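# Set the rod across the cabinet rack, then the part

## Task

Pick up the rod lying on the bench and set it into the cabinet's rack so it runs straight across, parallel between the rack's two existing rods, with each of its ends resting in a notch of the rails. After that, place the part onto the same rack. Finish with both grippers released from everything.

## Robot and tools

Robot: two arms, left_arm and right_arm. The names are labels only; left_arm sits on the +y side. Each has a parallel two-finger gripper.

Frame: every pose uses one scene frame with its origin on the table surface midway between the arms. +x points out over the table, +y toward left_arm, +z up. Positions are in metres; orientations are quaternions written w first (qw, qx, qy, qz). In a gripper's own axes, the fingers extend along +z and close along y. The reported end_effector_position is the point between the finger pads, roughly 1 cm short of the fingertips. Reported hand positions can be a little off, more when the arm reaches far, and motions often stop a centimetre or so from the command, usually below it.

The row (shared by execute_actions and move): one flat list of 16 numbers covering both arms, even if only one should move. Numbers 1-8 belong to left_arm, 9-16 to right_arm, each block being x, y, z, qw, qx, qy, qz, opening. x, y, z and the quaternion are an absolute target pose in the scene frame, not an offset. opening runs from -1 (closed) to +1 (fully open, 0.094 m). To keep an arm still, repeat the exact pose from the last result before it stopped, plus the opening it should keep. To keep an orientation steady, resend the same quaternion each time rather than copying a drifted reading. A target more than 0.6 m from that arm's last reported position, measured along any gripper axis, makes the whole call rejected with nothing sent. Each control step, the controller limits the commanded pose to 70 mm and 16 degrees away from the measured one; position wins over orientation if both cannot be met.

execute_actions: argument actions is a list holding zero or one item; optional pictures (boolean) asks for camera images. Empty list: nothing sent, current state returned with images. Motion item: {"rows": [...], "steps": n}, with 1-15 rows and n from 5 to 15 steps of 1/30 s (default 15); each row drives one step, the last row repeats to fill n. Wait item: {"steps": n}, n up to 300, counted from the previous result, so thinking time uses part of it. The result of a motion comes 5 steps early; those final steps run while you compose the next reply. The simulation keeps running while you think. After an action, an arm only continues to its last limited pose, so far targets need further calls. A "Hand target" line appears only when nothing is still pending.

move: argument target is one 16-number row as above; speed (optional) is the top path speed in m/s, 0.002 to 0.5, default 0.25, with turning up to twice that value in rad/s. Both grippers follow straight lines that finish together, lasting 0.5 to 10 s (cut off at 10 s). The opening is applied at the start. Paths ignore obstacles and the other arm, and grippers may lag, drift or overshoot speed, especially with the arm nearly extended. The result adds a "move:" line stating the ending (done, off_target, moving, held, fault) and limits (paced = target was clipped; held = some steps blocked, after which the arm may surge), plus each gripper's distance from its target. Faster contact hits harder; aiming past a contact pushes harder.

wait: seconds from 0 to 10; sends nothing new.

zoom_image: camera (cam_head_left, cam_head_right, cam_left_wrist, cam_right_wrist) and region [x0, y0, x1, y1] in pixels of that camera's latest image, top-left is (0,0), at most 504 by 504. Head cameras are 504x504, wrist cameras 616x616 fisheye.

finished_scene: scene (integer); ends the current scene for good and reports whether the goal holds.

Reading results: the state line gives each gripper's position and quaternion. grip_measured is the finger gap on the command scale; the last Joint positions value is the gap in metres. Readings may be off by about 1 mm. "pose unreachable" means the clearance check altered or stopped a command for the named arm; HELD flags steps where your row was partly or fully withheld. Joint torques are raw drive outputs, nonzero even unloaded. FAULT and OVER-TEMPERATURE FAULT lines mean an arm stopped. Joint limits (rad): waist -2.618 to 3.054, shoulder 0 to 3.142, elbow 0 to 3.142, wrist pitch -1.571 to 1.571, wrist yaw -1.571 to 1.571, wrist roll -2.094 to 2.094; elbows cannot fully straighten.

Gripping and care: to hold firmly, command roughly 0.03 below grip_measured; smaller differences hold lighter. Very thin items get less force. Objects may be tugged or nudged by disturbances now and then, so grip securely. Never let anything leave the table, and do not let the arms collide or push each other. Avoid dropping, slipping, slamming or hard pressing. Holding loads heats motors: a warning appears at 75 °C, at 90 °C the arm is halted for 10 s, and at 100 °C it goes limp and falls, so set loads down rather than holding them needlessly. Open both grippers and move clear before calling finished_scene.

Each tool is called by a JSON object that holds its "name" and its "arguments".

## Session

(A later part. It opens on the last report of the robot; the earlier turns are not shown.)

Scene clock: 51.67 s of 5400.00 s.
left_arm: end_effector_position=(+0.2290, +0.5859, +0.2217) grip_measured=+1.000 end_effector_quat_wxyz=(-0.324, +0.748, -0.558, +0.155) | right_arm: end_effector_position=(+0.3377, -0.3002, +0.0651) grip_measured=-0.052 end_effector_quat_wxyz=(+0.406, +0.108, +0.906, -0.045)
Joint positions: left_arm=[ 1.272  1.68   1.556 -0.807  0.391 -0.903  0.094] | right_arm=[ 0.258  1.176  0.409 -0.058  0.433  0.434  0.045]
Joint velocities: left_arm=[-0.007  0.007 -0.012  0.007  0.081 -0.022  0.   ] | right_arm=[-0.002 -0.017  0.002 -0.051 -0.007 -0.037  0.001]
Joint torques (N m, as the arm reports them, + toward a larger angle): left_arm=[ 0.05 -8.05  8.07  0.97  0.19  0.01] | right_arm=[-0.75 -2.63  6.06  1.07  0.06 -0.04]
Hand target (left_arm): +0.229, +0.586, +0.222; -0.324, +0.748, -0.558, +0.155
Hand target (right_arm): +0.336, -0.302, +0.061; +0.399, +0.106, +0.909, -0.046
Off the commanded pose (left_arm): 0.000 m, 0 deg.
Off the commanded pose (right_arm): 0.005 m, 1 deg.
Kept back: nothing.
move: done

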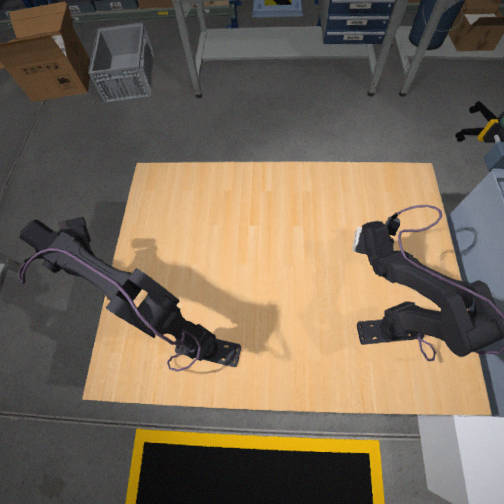

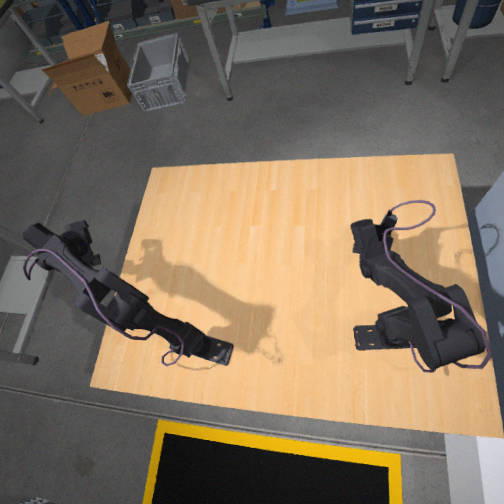

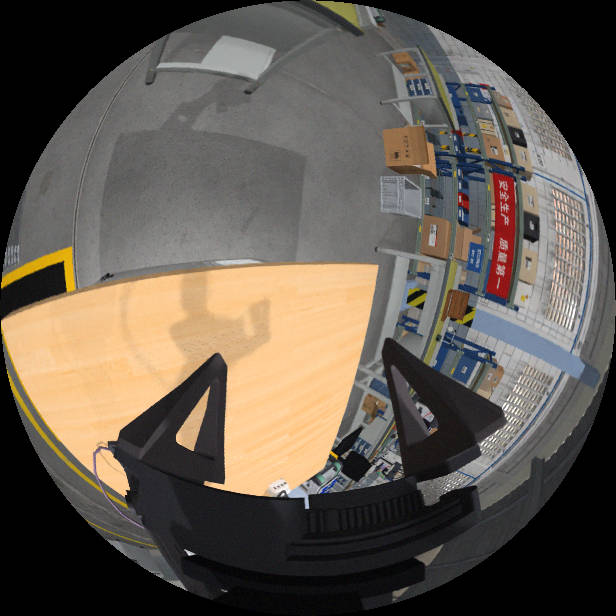

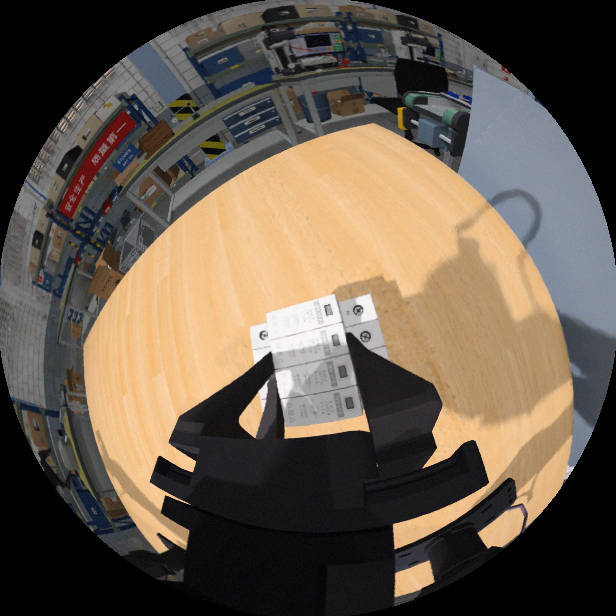

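{"name": "move", "arguments": {"target": [0.2290,0.5859,0.2217,-0.324,0.748,-0.558,0.155,1, 0.31,-0.45,0.37,0.435,0.23,0.86,-0.116,-0.1], "speed": 0.15}}

{"name": "move", "arguments": {"target": [0.2290,0.5859,0.2217,-0.324,0.748,-0.558,0.155,1, 0.10,-0.80,0.36,0.33,0.624,0.624,-0.33,-0.1], "speed": 0.15}}

Scene clock: 54.83 s of 5400.00 s.
left_arm: end_effector_position=(+0.2290, +0.5859, +0.2217) grip_measured=+1.000 end_effector_quat_wxyz=(-0.324, +0.748, -0.558, +0.155) | right_arm: end_effector_position=(+0.2940, -0.4418, +0.3390) grip_measured=-0.052 end_effector_quat_wxyz=(+0.385, +0.231, +0.887, -0.109)
Joint positions: left_arm=[ 1.272  1.68   1.556 -0.807  0.391 -0.903  0.094] | right_arm=[-0.375  1.099  1.521 -1.189  0.195  0.162  0.045]
Joint velocities: left_arm=[-0.002 -0.002  0.012 -0.051  0.066  0.007  0.   ] | right_arm=[ 0.037 -0.017 -0.002 -0.081 -0.095 -0.007 -0.001]
Joint torques (N m, as the arm reports them, + toward a larger angle): left_arm=[ 0.1  -8.    8.04  0.97  0.18  0.  ] | right_arm=[-0.96 -2.38  9.29  1.65  0.14 -0.11]
Hand target (left_arm): +0.229, +0.586, +0.222; -0.324, +0.748, -0.558, +0.155
Hand target (right_arm): +0.301, -0.447, +0.369; +0.435, +0.231, +0.862, -0.117
Off the commanded pose (left_arm): 0.000 m, 0 deg.
Off the commanded pose (right_arm): 0.036 m, 7 deg.
Kept back: nothing.
move: off_target (right_arm)

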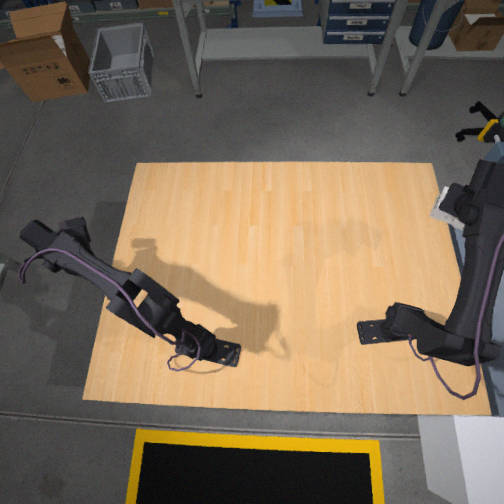

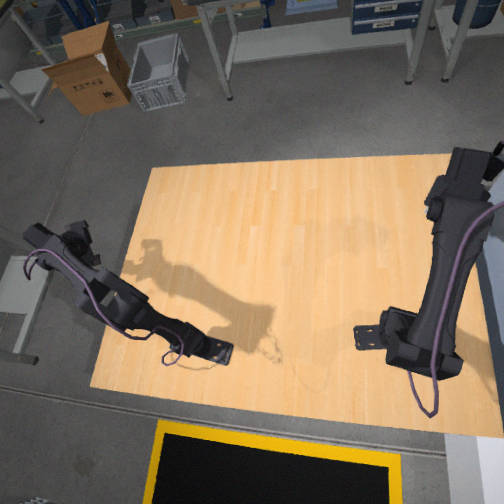

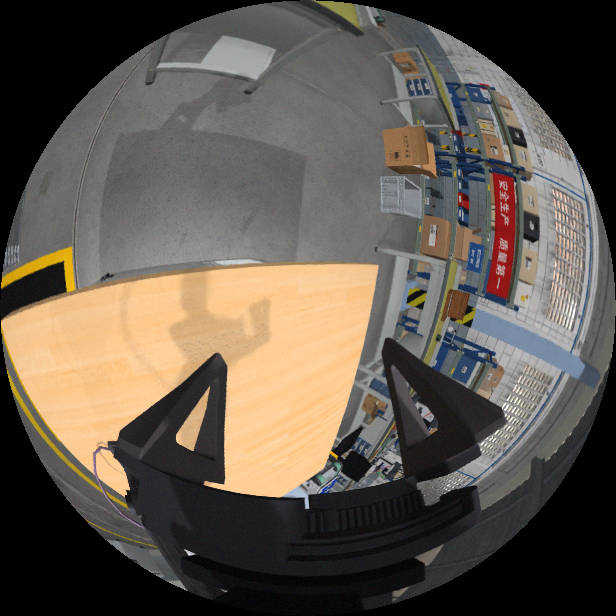

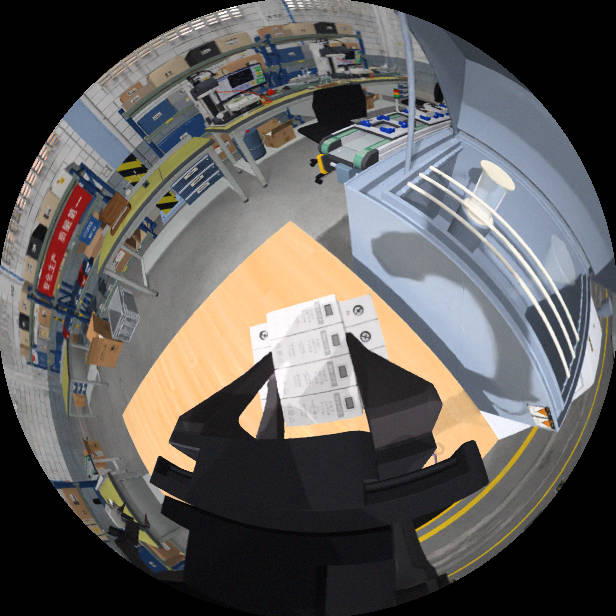

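Scene clock: 58.80 s of 5400.00 s.
left_arm: end_effector_position=(+0.2290, +0.5859, +0.2217) grip_measured=+1.000 end_effector_quat_wxyz=(-0.324, +0.748, -0.558, +0.155) | right_arm: end_effector_position=(+0.1016, -0.7755, +0.3129) grip_measured=-0.052 end_effector_quat_wxyz=(+0.273, +0.638, +0.664, -0.279)
Joint positions: left_arm=[ 1.272  1.68   1.556 -0.807  0.391 -0.903  0.094] | right_arm=[-1.483  1.634  1.819 -0.963  0.135  0.101  0.045]
Joint velocities: left_arm=[ 0.007 -0.017  0.002 -0.066 -0.022  0.037  0.   ] | right_arm=[-0.007 -0.012  0.022 -0.037 -0.022  0.051 -0.001]
Joint torques (N m, as the arm reports them, + toward a larger angle): left_arm=[ 0.05 -8.06  8.05  0.97  0.19  0.02] | right_arm=[ -0.49 -10.2   10.32   1.89   0.22   0.07]
Hand target (left_arm): +0.229, +0.586, +0.222; -0.324, +0.748, -0.558, +0.155
Hand target (right_arm): +0.097, -0.788, +0.362; +0.329, +0.626, +0.626, -0.329
Off the commanded pose (left_arm): 0.000 m, 0 deg.
Off the commanded pose (right_arm): 0.053 m, 10 deg.
Kept back: nothing.
move: off_target (right_arm)

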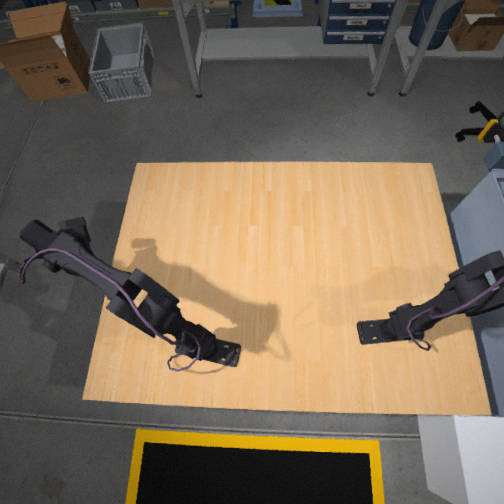

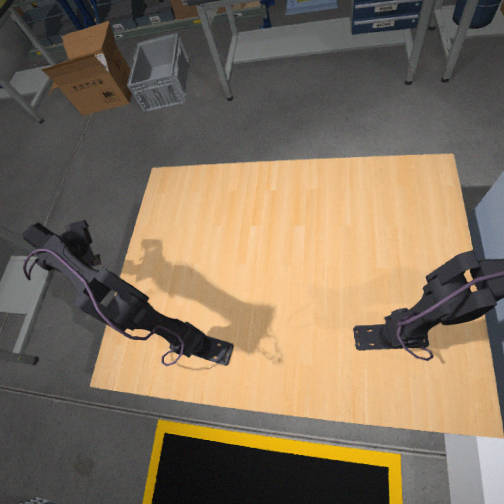

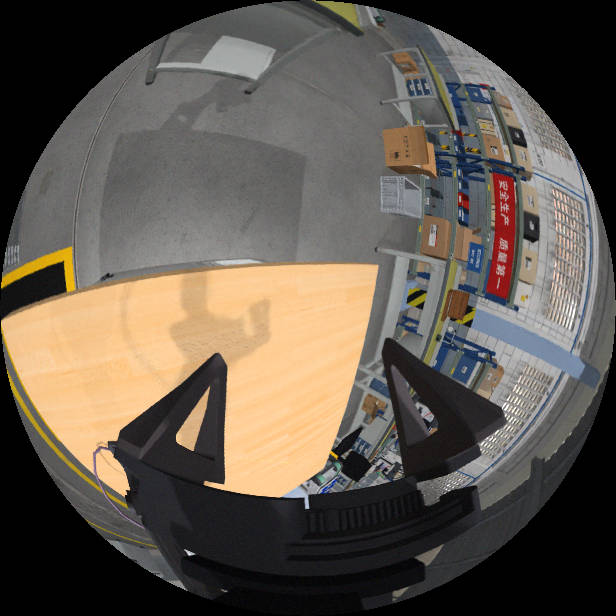

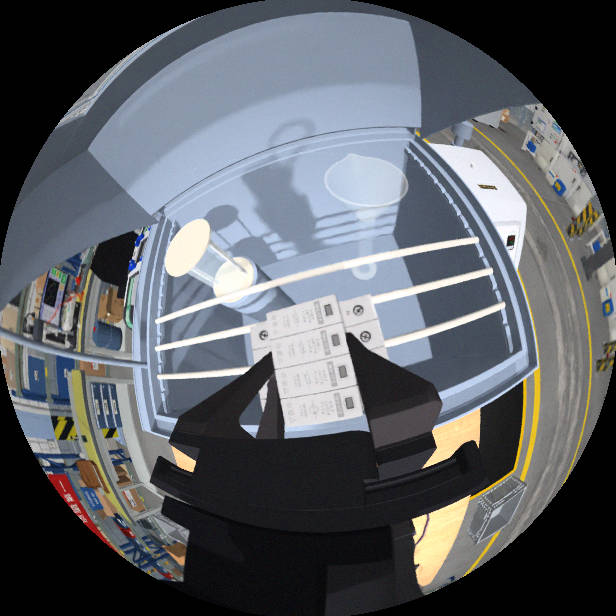

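{"name": "execute_actions", "arguments": {"actions": [{"rows":[[0.229,0.5859,0.2217,-0.324,0.748,-0.558,0.155,1,0.098,-0.792,0.359,0.333,0.627,0.621,-0.333,-0.1],[0.229,0.5859,0.2217,-0.324,0.748,-0.558,0.155,1,0.098,-0.795,0.357,0.335,0.627,0.619,-0.335,-0.1],[0.229,0.5859,0.2217,-0.324,0.748,-0.558,0.155,1,0.098,-0.798,0.355,0.337,0.627,0.617,-0.337,-0.1],[0.229,0.5859,0.2217,-0.324,0.748,-0.558,0.155,1,0.098,-0.801,0.353,0.339,0.627,0.615,-0.339,-0.1],[0.229,0.5859,0.2217,-0.324,0.748,-0.558,0.155,1,0.098,-0.804,0.351,0.34,0.627,0.613,-0.34,-0.1],[0.229,0.5859,0.2217,-0.324,0.748,-0.558,0.155,1,0.098,-0.807,0.349,0.34,0.627,0.613,-0.34,-0.1],[0.229,0.5859,0.2217,-0.324,0.748,-0.558,0.155,1,0.098,-0.810,0.346,0.34,0.627,0.613,-0.34,-0.1],[0.229,0.5859,0.2217,-0.324,0.748,-0.558,0.155,1,0.098,-0.813,0.343,0.34,0.627,0.613,-0.34,-0.1],[0.229,0.5859,0.2217,-0.324,0.748,-0.558,0.155,1,0.098,-0.816,0.340,0.34,0.627,0.613,-0.34,-0.1],[0.229,0.5859,0.2217,-0.324,0.748,-0.558,0.155,1,0.098,-0.819,0.337,0.34,0.627,0.613,-0.34,-0.1],[0.229,0.5859,0.2217,-0.324,0.748,-0.558,0.155,1,0.098,-0.822,0.334,0.34,0.627,0.613,-0.34,-0.1],[0.229,0.5859,0.2217,-0.324,0.748,-0.558,0.155,1,0.098,-0.824,0.331,0.34,0.627,0.613,-0.34,-0.1],[0.229,0.5859,0.2217,-0.324,0.748,-0.558,0.155,1,0.098,-0.826,0.328,0.34,0.627,0.613,-0.34,-0.1]],"steps":15}]}}

{"name": "wait", "arguments": {"seconds": 0.4}}

Scene clock: 59.63 s of 5400.00 s.
left_arm: end_effector_position=(+0.2290, +0.5859, +0.2217) grip_measured=+1.000 end_effector_quat_wxyz=(-0.324, +0.748, -0.558, +0.155) | right_arm: end_effector_position=(+0.1023, -0.7894, +0.3067) grip_measured=-0.052 end_effector_quat_wxyz=(+0.286, +0.639, +0.653, -0.290)
Joint positions: left_arm=[ 1.272  1.68   1.556 -0.807  0.391 -0.903  0.094] | right_arm=[-1.484  1.643  1.774 -0.872  0.144  0.113  0.045]
Joint velocities: left_arm=[-0.002  0.002 -0.002 -0.066 -0.051  0.007  0.   ] | right_arm=[-0.022  0.129 -0.139  0.374 -0.022 -0.051 -0.   ]
Joint torques (N m, as the arm reports them, + toward a larger angle): left_arm=[ 0.09 -8.    8.06  0.97  0.18  0.  ] | right_arm=[-1.11 -9.23  7.72  2.02  0.23  0.05]
Steps of this call (steps 1 to 15: nothing new was sent; steps 16 to 25: the first 10 steps of this action). Readings (end_effector_position):
16: left_arm (+0.2290, +0.5859, +0.2217) | right_arm (+0.1014, -0.7759, +0.3138)
17: left_arm (+0.2290, +0.5859, +0.2217) | right_arm (+0.1013, -0.7764, +0.3138)
19: left_arm (+0.2290, +0.5859, +0.2217) | right_arm (+0.1012, -0.7790, +0.3136)
23: left_arm (+0.2290, +0.5859, +0.2217) | right_arm (+0.1018, -0.7851, +0.3099)
25: the state above

Scene clock: 60.20 s of 5400.00 s.
left_arm: end_effector_position=(+0.2290, +0.5859, +0.2217) grip_measured=+1.000 end_effector_quat_wxyz=(-0.324, +0.748, -0.558, +0.155) | right_arm: end_effector_position=(+0.1015, -0.8093, +0.2824) grip_measured=-0.052 end_effector_quat_wxyz=(+0.282, +0.643, +0.650, -0.290)
Joint positions: left_arm=[ 1.272  1.68   1.556 -0.807  0.391 -0.903  0.094] | right_arm=[-1.494  1.693  1.731 -0.785  0.144  0.113  0.045]
Joint velocities: left_arm=[-0.017  0.002  0.012  0.022 -0.037 -0.037  0.   ] | right_arm=[ 0.017 -0.002  0.002  0.051  0.007  0.095 -0.002]
Joint torques (N m, as the arm reports them, + toward a larger angle): left_arm=[ 0.07 -8.04  8.09  0.98  0.18  0.02] | right_arm=[ -0.96 -12.39   8.51   2.01   0.16   0.12]
Hand target (left_arm): +0.229, +0.586, +0.222; -0.324, +0.748, -0.558, +0.155
Hand target (right_arm): +0.097, -0.821, +0.329; +0.338, +0.628, +0.614, -0.338
Off the commanded pose (left_arm): 0.000 m, 0 deg.
Off the commanded pose (right_arm): 0.049 m, 10 deg.
Kept back: nothing.
Steps of this call (steps 1 to 5: the last 5 steps of your previous action; steps 6 to 17: nothing new was sent). Readings (end_effector_position):
1: left_arm (+0.2290, +0.5859, +0.2217) | right_arm (+0.1021, -0.7922, +0.3044)
2: left_arm (+0.2290, +0.5859, +0.2217) | right_arm (+0.1020, -0.7952, +0.3018)
4: left_arm (+0.2290, +0.5859, +0.2217) | right_arm (+0.1013, -0.8008, +0.2954)
8: left_arm (+0.2290, +0.5859, +0.2217) | right_arm (+0.1010, -0.8066, +0.2826)
17: the state above

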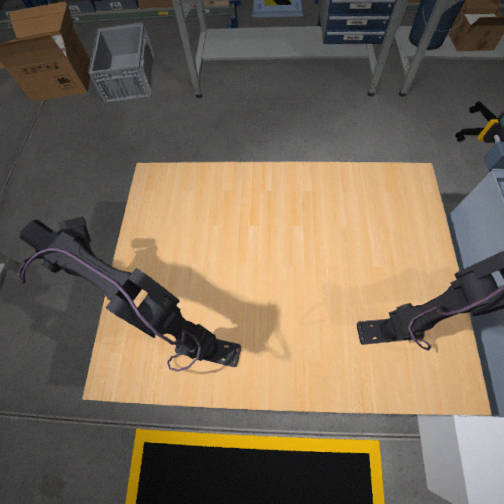

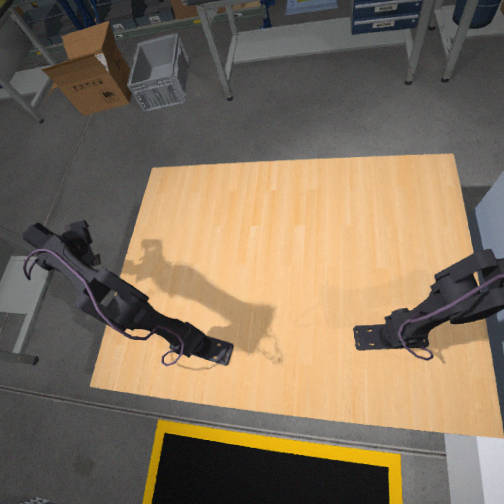

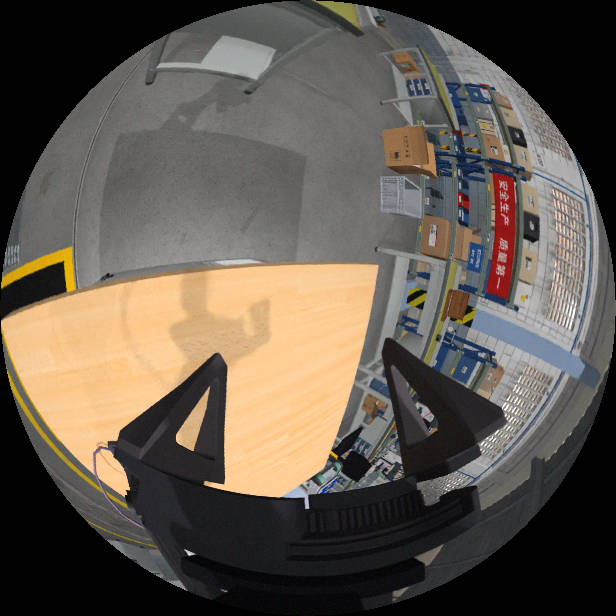

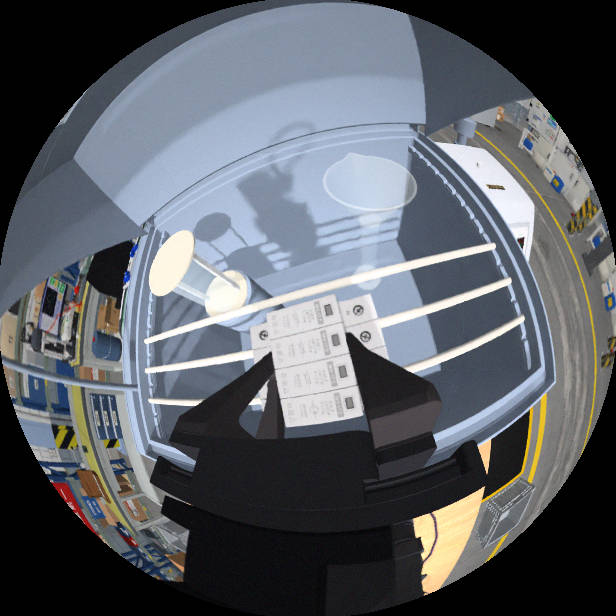

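{"name": "execute_actions", "arguments": {"actions": [{"rows":[[0.229,0.5859,0.2217,-0.324,0.748,-0.558,0.155,1,0.098,-0.820,0.327,0.34,0.627,0.613,-0.34,-0.1],[0.229,0.5859,0.2217,-0.324,0.748,-0.558,0.155,1,0.098,-0.820,0.3255,0.34,0.627,0.613,-0.34,-0.1],[0.229,0.5859,0.2217,-0.324,0.748,-0.558,0.155,1,0.098,-0.820,0.324,0.34,0.627,0.613,-0.34,-0.1],[0.229,0.5859,0.2217,-0.324,0.748,-0.558,0.155,1,0.098,-0.820,0.3225,0.34,0.627,0.613,-0.34,-0.1],[0.229,0.5859,0.2217,-0.324,0.748,-0.558,0.155,1,0.098,-0.820,0.321,0.34,0.627,0.613,-0.34,-0.1],[0.229,0.5859,0.2217,-0.324,0.748,-0.558,0.155,1,0.098,-0.820,0.3195,0.34,0.627,0.613,-0.34,-0.1],[0.229,0.5859,0.2217,-0.324,0.748,-0.558,0.155,1,0.098,-0.820,0.318,0.34,0.627,0.613,-0.34,-0.1],[0.229,0.5859,0.2217,-0.324,0.748,-0.558,0.155,1,0.098,-0.820,0.3165,0.34,0.627,0.613,-0.34,-0.1],[0.229,0.5859,0.2217,-0.324,0.748,-0.558,0.155,1,0.098,-0.820,0.315,0.34,0.627,0.613,-0.34,-0.1],[0.229,0.5859,0.2217,-0.324,0.748,-0.558,0.155,1,0.098,-0.820,0.3135,0.34,0.627,0.613,-0.34,-0.1],[0.229,0.5859,0.2217,-0.324,0.748,-0.558,0.155,1,0.098,-0.820,0.312,0.34,0.627,0.613,-0.34,-0.1],[0.229,0.5859,0.2217,-0.324,0.748,-0.558,0.155,1,0.098,-0.820,0.3105,0.34,0.627,0.613,-0.34,-0.1],[0.229,0.5859,0.2217,-0.324,0.748,-0.558,0.155,1,0.098,-0.820,0.309,0.34,0.627,0.613,-0.34,-0.1],[0.229,0.5859,0.2217,-0.324,0.748,-0.558,0.155,1,0.098,-0.820,0.307,0.34,0.627,0.613,-0.34,-0.1]],"steps":15}]}}

{"name": "wait", "arguments": {"seconds": 0.4}}

{"name": "zoom_image", "arguments": {"camera": "cam_right_wrist", "region": [180,240,480,460]}}

Scene clock: 61.33 s of 5400.00 s.
left_arm: end_effector_position=(+0.2290, +0.5859, +0.2217) grip_measured=+1.000 end_effector_quat_wxyz=(-0.324, +0.748, -0.558, +0.155) | right_arm: end_effector_position=(+0.1008, -0.8059, +0.2596) grip_measured=-0.052 end_effector_quat_wxyz=(+0.272, +0.646, +0.655, -0.283)
Joint positions: left_arm=[ 1.272  1.68   1.556 -0.807  0.391 -0.903  0.094] | right_arm=[-1.494  1.68   1.644 -0.738  0.144  0.113  0.045]
Joint velocities: left_arm=[ 0.012 -0.002  0.007 -0.066 -0.022  0.051  0.   ] | right_arm=[-0.007 -0.012 -0.271  0.125 -0.095  0.037  0.   ]
Joint torques (N m, as the arm reports them, + toward a larger angle): left_arm=[ 0.04 -8.01  8.04  0.97  0.19  0.  ] | right_arm=[ -0.3  -14.7    8.41   1.96   0.23   0.07]
Steps of this call (steps 1 to 24: nothing new was sent; steps 25 to 34: the first 10 steps of this action). Readings (end_effector_position):
25: left_arm (+0.2290, +0.5859, +0.2217) | right_arm (+0.1016, -0.8099, +0.2822)
26: left_arm (+0.2290, +0.5859, +0.2217) | right_arm (+0.1016, -0.8099, +0.2813)
28: left_arm (+0.2290, +0.5859, +0.2217) | right_arm (+0.1014, -0.8089, +0.2773)
32: left_arm (+0.2290, +0.5859, +0.2217) | right_arm (+0.1010, -0.8070, +0.2654)
34: the state above

Scene clock: 61.90 s of 5400.00 s.
left_arm: end_effector_position=(+0.2290, +0.5859, +0.2217) grip_measured=+1.000 end_effector_quat_wxyz=(-0.324, +0.748, -0.558, +0.155) | right_arm: end_effector_position=(+0.1007, -0.8066, +0.2572) grip_measured=-0.052 end_effector_quat_wxyz=(+0.281, +0.645, +0.650, -0.289)
Joint positions: left_arm=[ 1.272  1.68   1.556 -0.807  0.391 -0.903  0.094] | right_arm=[-1.494  1.663  1.599 -0.688  0.146  0.117  0.045]
Joint velocities: left_arm=[ 0.002 -0.002 -0.007 -0.037  0.007 -0.051  0.   ] | right_arm=[-0.012 -0.002  0.012 -0.037 -0.051  0.007 -0.001]
Joint torques (N m, as the arm reports them, + toward a larger angle): left_arm=[ 0.06 -8.02  8.1   0.97  0.19  0.  ] | right_arm=[ -0.3  -13.9    8.06   1.96   0.23  -0.01]
Hand target (left_arm): +0.229, +0.586, +0.222; -0.324, +0.748, -0.558, +0.155
Hand target (right_arm): +0.097, -0.815, +0.308; +0.338, +0.629, +0.614, -0.338
Off the commanded pose (left_arm): 0.000 m, 0 deg.
Off the commanded pose (right_arm): 0.052 m, 10 deg.
Kept back: nothing.
Steps of this call (steps 1 to 5: the last 5 steps of your previous action; steps 6 to 17: nothing new was sent). Readings (end_effector_position):
1: left_arm (+0.2290, +0.5859, +0.2217) | right_arm (+0.1007, -0.8056, +0.2578)
2: left_arm (+0.2290, +0.5859, +0.2217) | right_arm (+0.1006, -0.8058, +0.2587)
4: left_arm (+0.2290, +0.5859, +0.2217) | right_arm (+0.1005, -0.8054, +0.2588)
8: left_arm (+0.2290, +0.5859, +0.2217) | right_arm (+0.1006, -0.8060, +0.2575)
17: the state above

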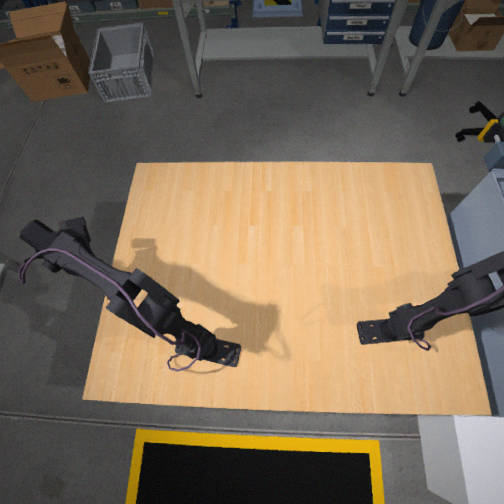

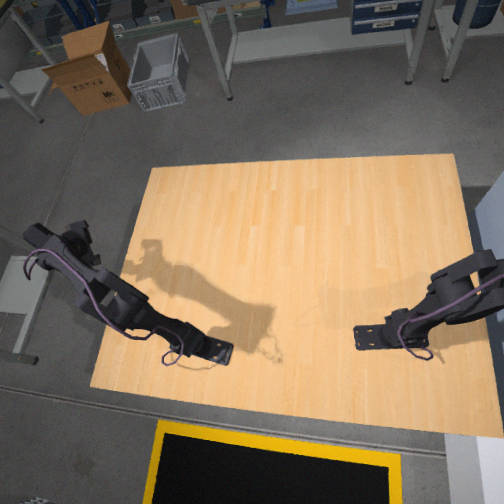

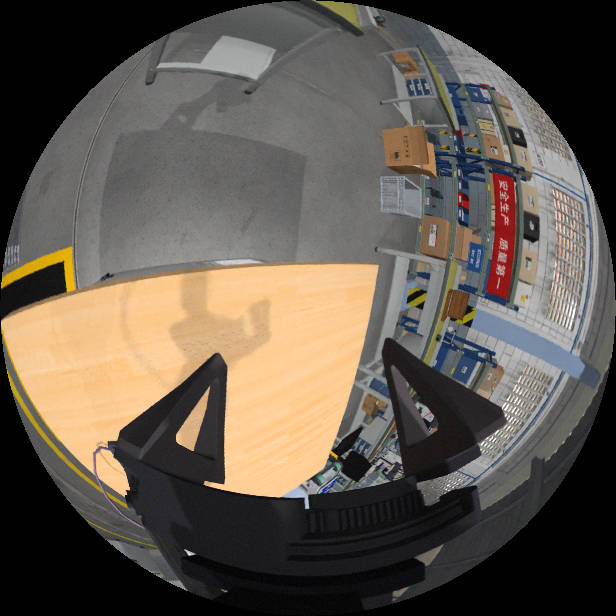

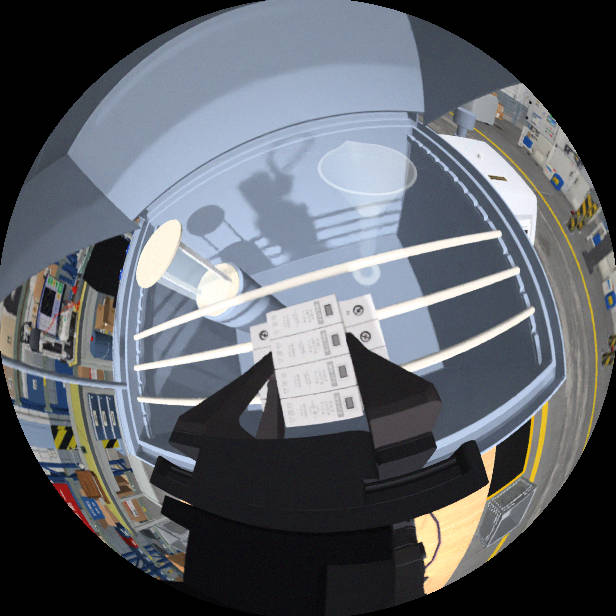

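Region (180, 240, 480, 460) of cam_right_wrist's 616x616 image, scaled by 1.680, with more detail than that image has; it fills the top 370 rows of this view, and the rest is white.

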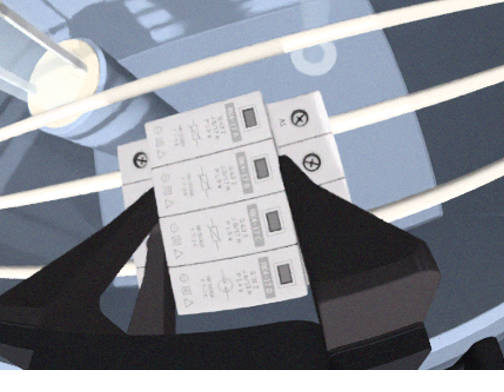

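Touched down, looks centered. Settle, release.

{"name": "move", "arguments": {"target": [0.2290,0.5859,0.2217,-0.324,0.748,-0.558,0.155,1, 0.100,-0.808,0.268,0.295,0.642,0.644,-0.297,-0.1], "speed": 0.02}}

{"name": "move", "arguments": {"target": [0.2290,0.5859,0.2217,-0.324,0.748,-0.558,0.155,1, 0.100,-0.808,0.275,0.295,0.642,0.644,-0.297,0.4], "speed": 0.02}}

{"name": "move", "arguments": {"target": [0.2290,0.5859,0.2217,-0.324,0.748,-0.558,0.155,1, 0.02,-0.76,0.35,0.295,0.642,0.644,-0.297,0.4], "speed": 0.002}}

Scene clock: 63.23 s of 5400.00 s.
left_arm: end_effector_position=(+0.2290, +0.5859, +0.2217) grip_measured=+1.000 end_effector_quat_wxyz=(-0.324, +0.748, -0.558, +0.155) | right_arm: end_effector_position=(+0.1007, -0.8062, +0.2560) grip_measured=-0.052 end_effector_quat_wxyz=(+0.279, +0.646, +0.650, -0.287)
Joint positions: left_arm=[ 1.272  1.68   1.556 -0.807  0.391 -0.903  0.094] | right_arm=[-1.494  1.664  1.599 -0.69   0.146  0.119  0.045]
Joint velocities: left_arm=[ 0.002  0.012  0.007  0.022 -0.081  0.007  0.   ] | right_arm=[-0.002 -0.007 -0.007 -0.051 -0.081  0.037  0.001]
Joint torques (N m, as the arm reports them, + toward a larger angle): left_arm=[ 0.11 -8.02  8.06  0.98  0.19  0.01] | right_arm=[ -0.43 -10.78   6.91   1.37  -0.05   0.04]
Hand target (left_arm): +0.229, +0.586, +0.222; -0.324, +0.748, -0.558, +0.155
Hand target (right_arm): +0.100, -0.808, +0.268; +0.294, +0.641, +0.643, -0.297
Off the commanded pose (left_arm): 0.000 m, 0 deg.
Off the commanded pose (right_arm): 0.012 m, 2 deg.
Kept back: nothing.
move: off_target (right_arm)

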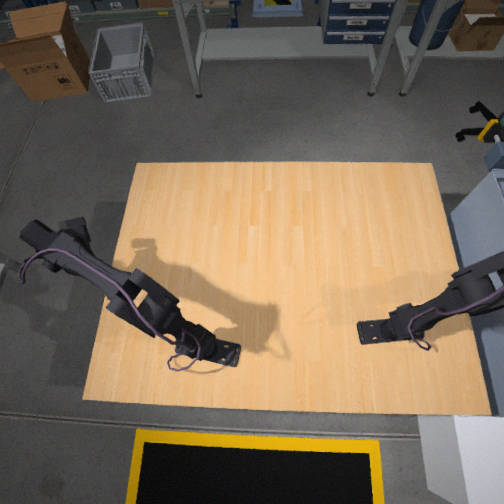

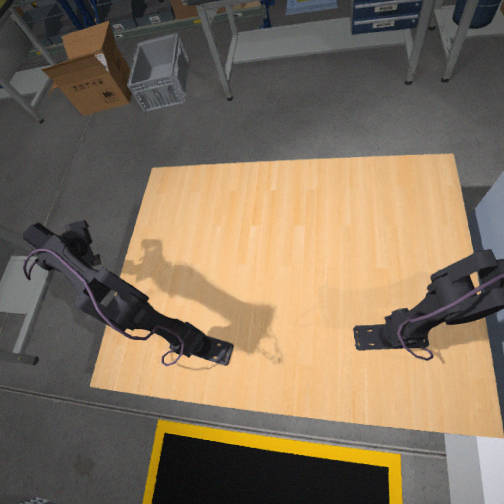

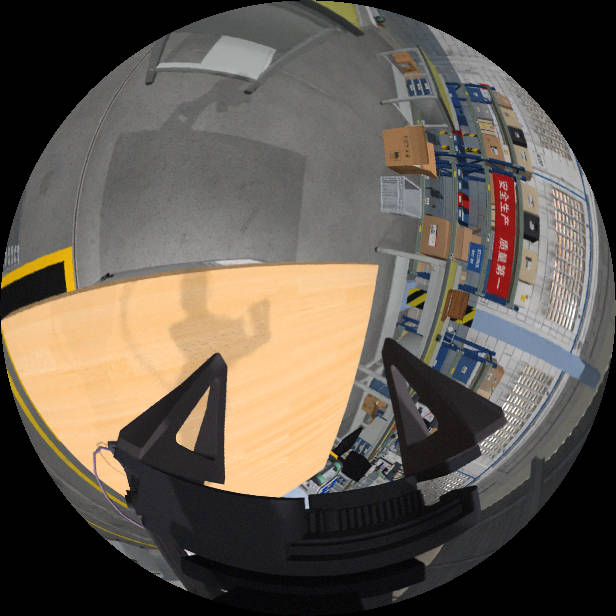

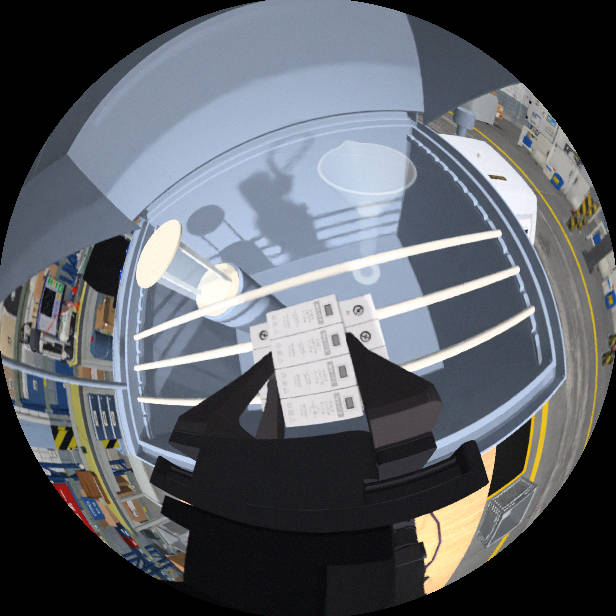

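Scene clock: 64.43 s of 5400.00 s.
left_arm: end_effector_position=(+0.2290, +0.5859, +0.2217) grip_measured=+1.000 end_effector_quat_wxyz=(-0.324, +0.748, -0.558, +0.155) | right_arm: end_effector_position=(+0.1007, -0.8062, +0.2560) grip_measured=+0.398 end_effector_quat_wxyz=(+0.279, +0.646, +0.650, -0.287)
Joint positions: left_arm=[ 1.272  1.68   1.556 -0.807  0.391 -0.903  0.094] | right_arm=[-1.494  1.664  1.599 -0.69   0.146  0.119  0.066]
Joint velocities: left_arm=[-0.012  0.002  0.002  0.007  0.022 -0.066  0.   ] | right_arm=[ 0.007  0.002 -0.002 -0.066 -0.051 -0.037  0.   ]
Joint torques (N m, as the arm reports them, + toward a larger angle): left_arm=[ 0.07 -8.05  8.08  0.98  0.18  0.01] | right_arm=[ -0.28 -10.39   9.45   1.18  -0.02  -0.04]
Hand target (left_arm): +0.229, +0.586, +0.222; -0.324, +0.748, -0.558, +0.155
Hand target (right_arm): +0.100, -0.807, +0.275; +0.295, +0.641, +0.643, -0.297
Off the commanded pose (left_arm): 0.000 m, 0 deg.
Off the commanded pose (right_arm): 0.019 m, 2 deg.
Kept back: nothing.
move: off_target (right_arm)

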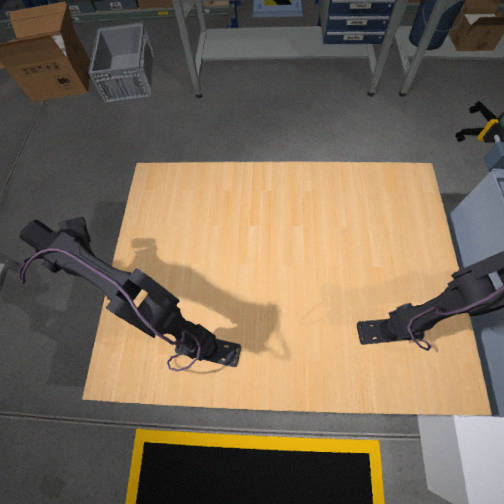

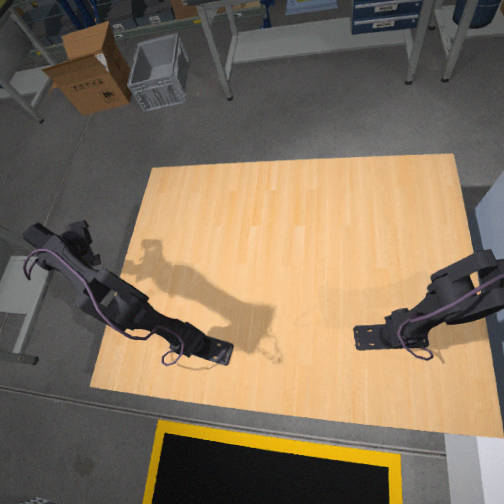

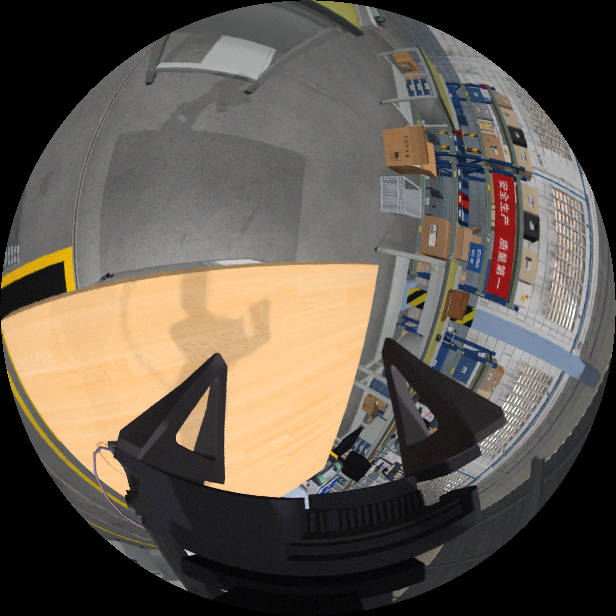

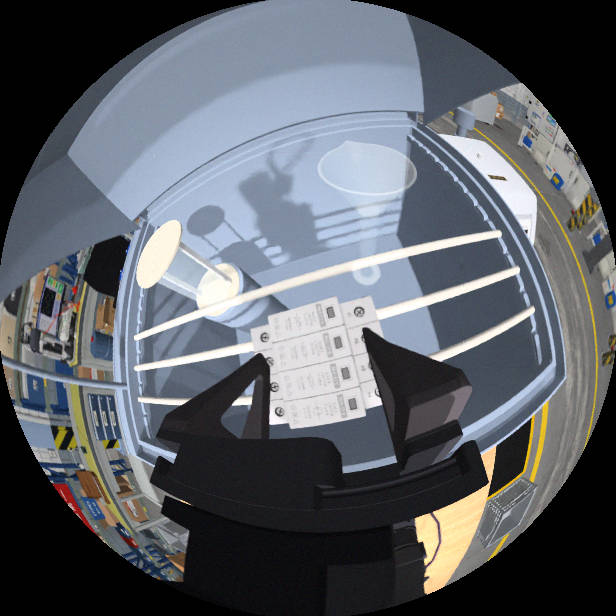

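Scene clock: 74.63 s of 5400.00 s.
left_arm: end_effector_position=(+0.2290, +0.5859, +0.2217) grip_measured=+1.000 end_effector_quat_wxyz=(-0.324, +0.748, -0.558, +0.155) | right_arm: end_effector_position=(+0.0963, -0.8057, +0.2542) grip_measured=+0.398 end_effector_quat_wxyz=(+0.280, +0.647, +0.651, -0.280)
Joint positions: left_arm=[ 1.272  1.68   1.556 -0.807  0.391 -0.903  0.094] | right_arm=[-1.512  1.664  1.599 -0.698  0.121  0.111  0.066]
Joint velocities: left_arm=[-0.002  0.012 -0.007  0.007 -0.051  0.095  0.   ] | right_arm=[-0.017 -0.002  0.002 -0.022 -0.066 -0.037 -0.001]
Joint torques (N m, as the arm reports them, + toward a larger angle): left_arm=[ 0.03 -8.07  7.99  0.98  0.18  0.01] | right_arm=[ -0.97 -11.88   8.32   0.92   0.02  -0.16]
Hand target (left_arm): +0.229, +0.586, +0.222; -0.324, +0.748, -0.558, +0.155
Hand target (right_arm): +0.089, -0.799, +0.270; +0.282, +0.645, +0.649, -0.289
Off the commanded pose (left_arm): 0.000 m, 0 deg.
Off the commanded pose (right_arm): 0.131 m, 3 deg.
Kept back: nothing.
move: off_target (right_arm; path cut at 10 s)

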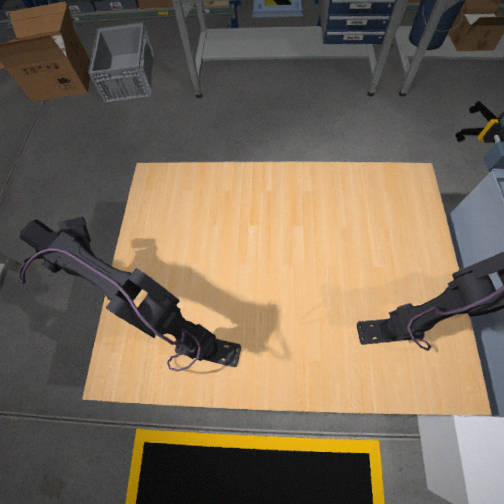

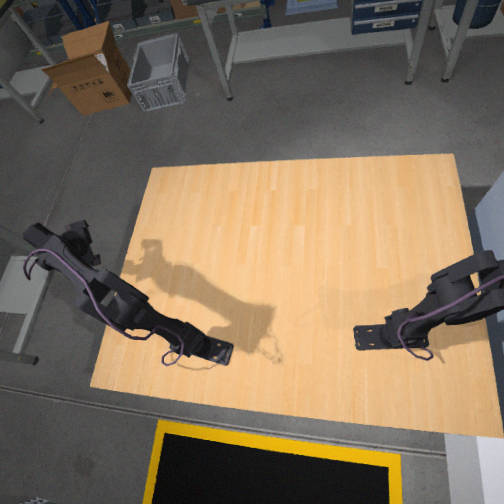

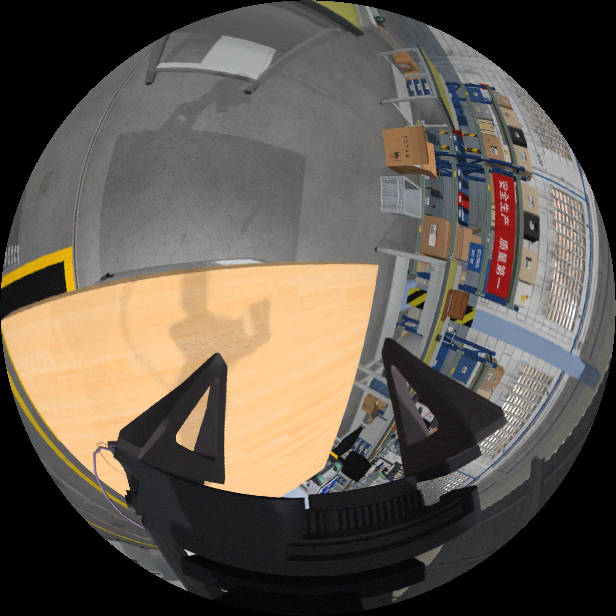

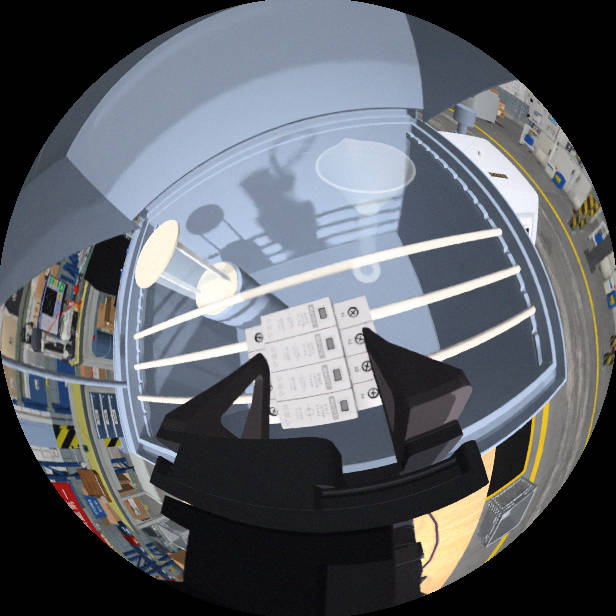

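That last move was a mistake (wrong speed and a sideways target), though it did no harm. Retreat straight up.

{"name": "move", "arguments": {"target": [0.2290,0.5859,0.2217,-0.324,0.748,-0.558,0.155,1, 0.10,-0.775,0.35,0.295,0.642,0.644,-0.297,0.5], "speed": 0.08}}

{"name": "zoom_image", "arguments": {"camera": "cam_right_wrist", "region": [200,240,450,440]}}

Scene clock: 76.83 s of 5400.00 s.
left_arm: end_effector_position=(+0.2290, +0.5859, +0.2217) grip_measured=+1.000 end_effector_quat_wxyz=(-0.324, +0.748, -0.558, +0.155) | right_arm: end_effector_position=(+0.0995, -0.7811, +0.3307) grip_measured=+0.498 end_effector_quat_wxyz=(+0.283, +0.644, +0.651, -0.285)
Joint positions: left_arm=[ 1.272  1.68   1.556 -0.807  0.391 -0.903  0.094] | right_arm=[-1.487  1.664  1.912 -1.001  0.142  0.122  0.07 ]
Joint velocities: left_arm=[-0.007 -0.012  0.002 -0.037 -0.022 -0.007  0.   ] | right_arm=[-0.007 -0.002 -0.012 -0.037  0.037  0.037 -0.   ]
Joint torques (N m, as the arm reports them, + toward a larger angle): left_arm=[ 0.04 -8.01  8.07  0.97  0.18  0.  ] | right_arm=[  0.79 -10.61   8.2    1.12   0.2    0.1 ]
Hand target (left_arm): +0.229, +0.586, +0.222; -0.324, +0.748, -0.558, +0.155
Hand target (right_arm): +0.100, -0.774, +0.349; +0.295, +0.641, +0.643, -0.297
Off the commanded pose (left_arm): 0.000 m, 0 deg.
Off the commanded pose (right_arm): 0.020 m, 2 deg.
Kept back: nothing.
move: off_target (right_arm)

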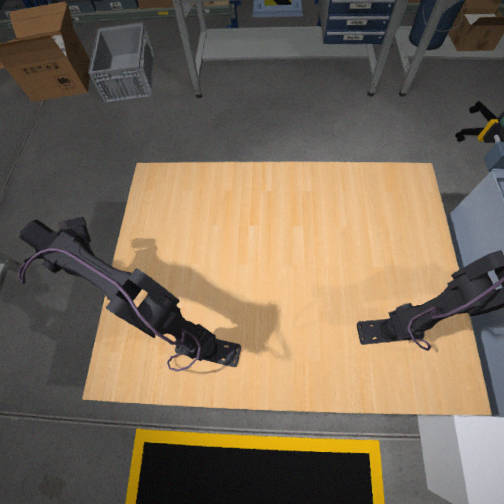

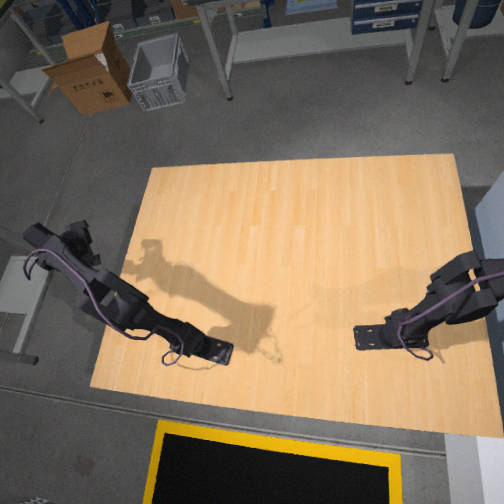

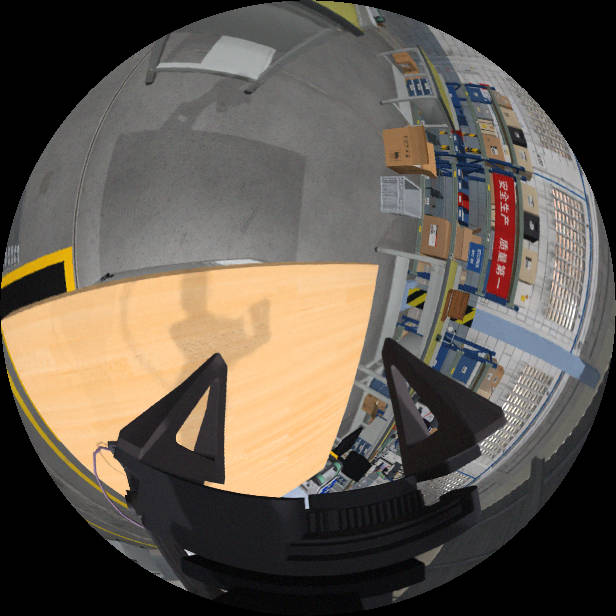

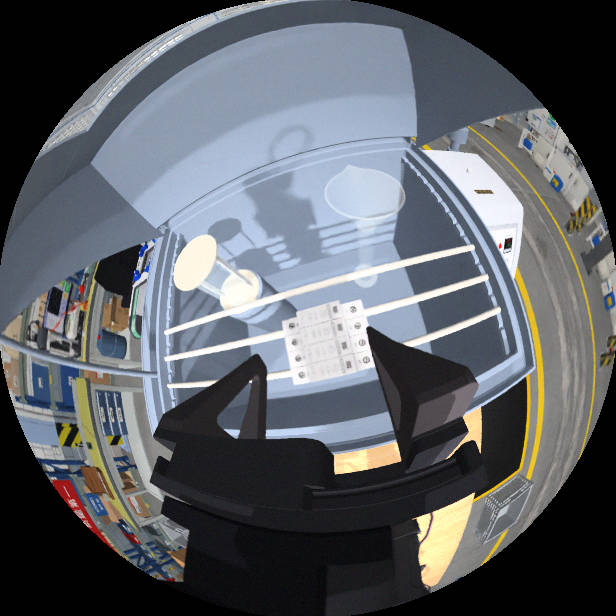

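Region (200, 240, 450, 440) of cam_right_wrist's 616x616 image, scaled by 2.016, with more detail than that image has; it fills the top 403 rows of this view, and the rest is white.

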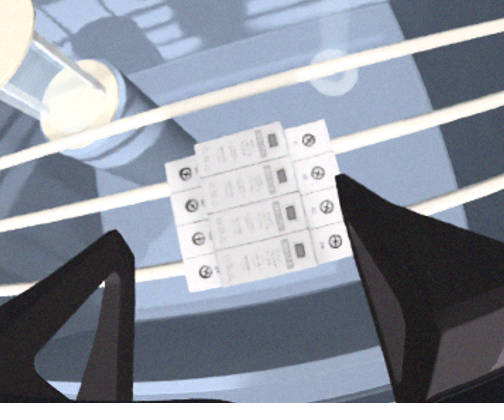

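{"name": "finished_scene", "arguments": {"scene": 2}}

The scene is finished: the task was done.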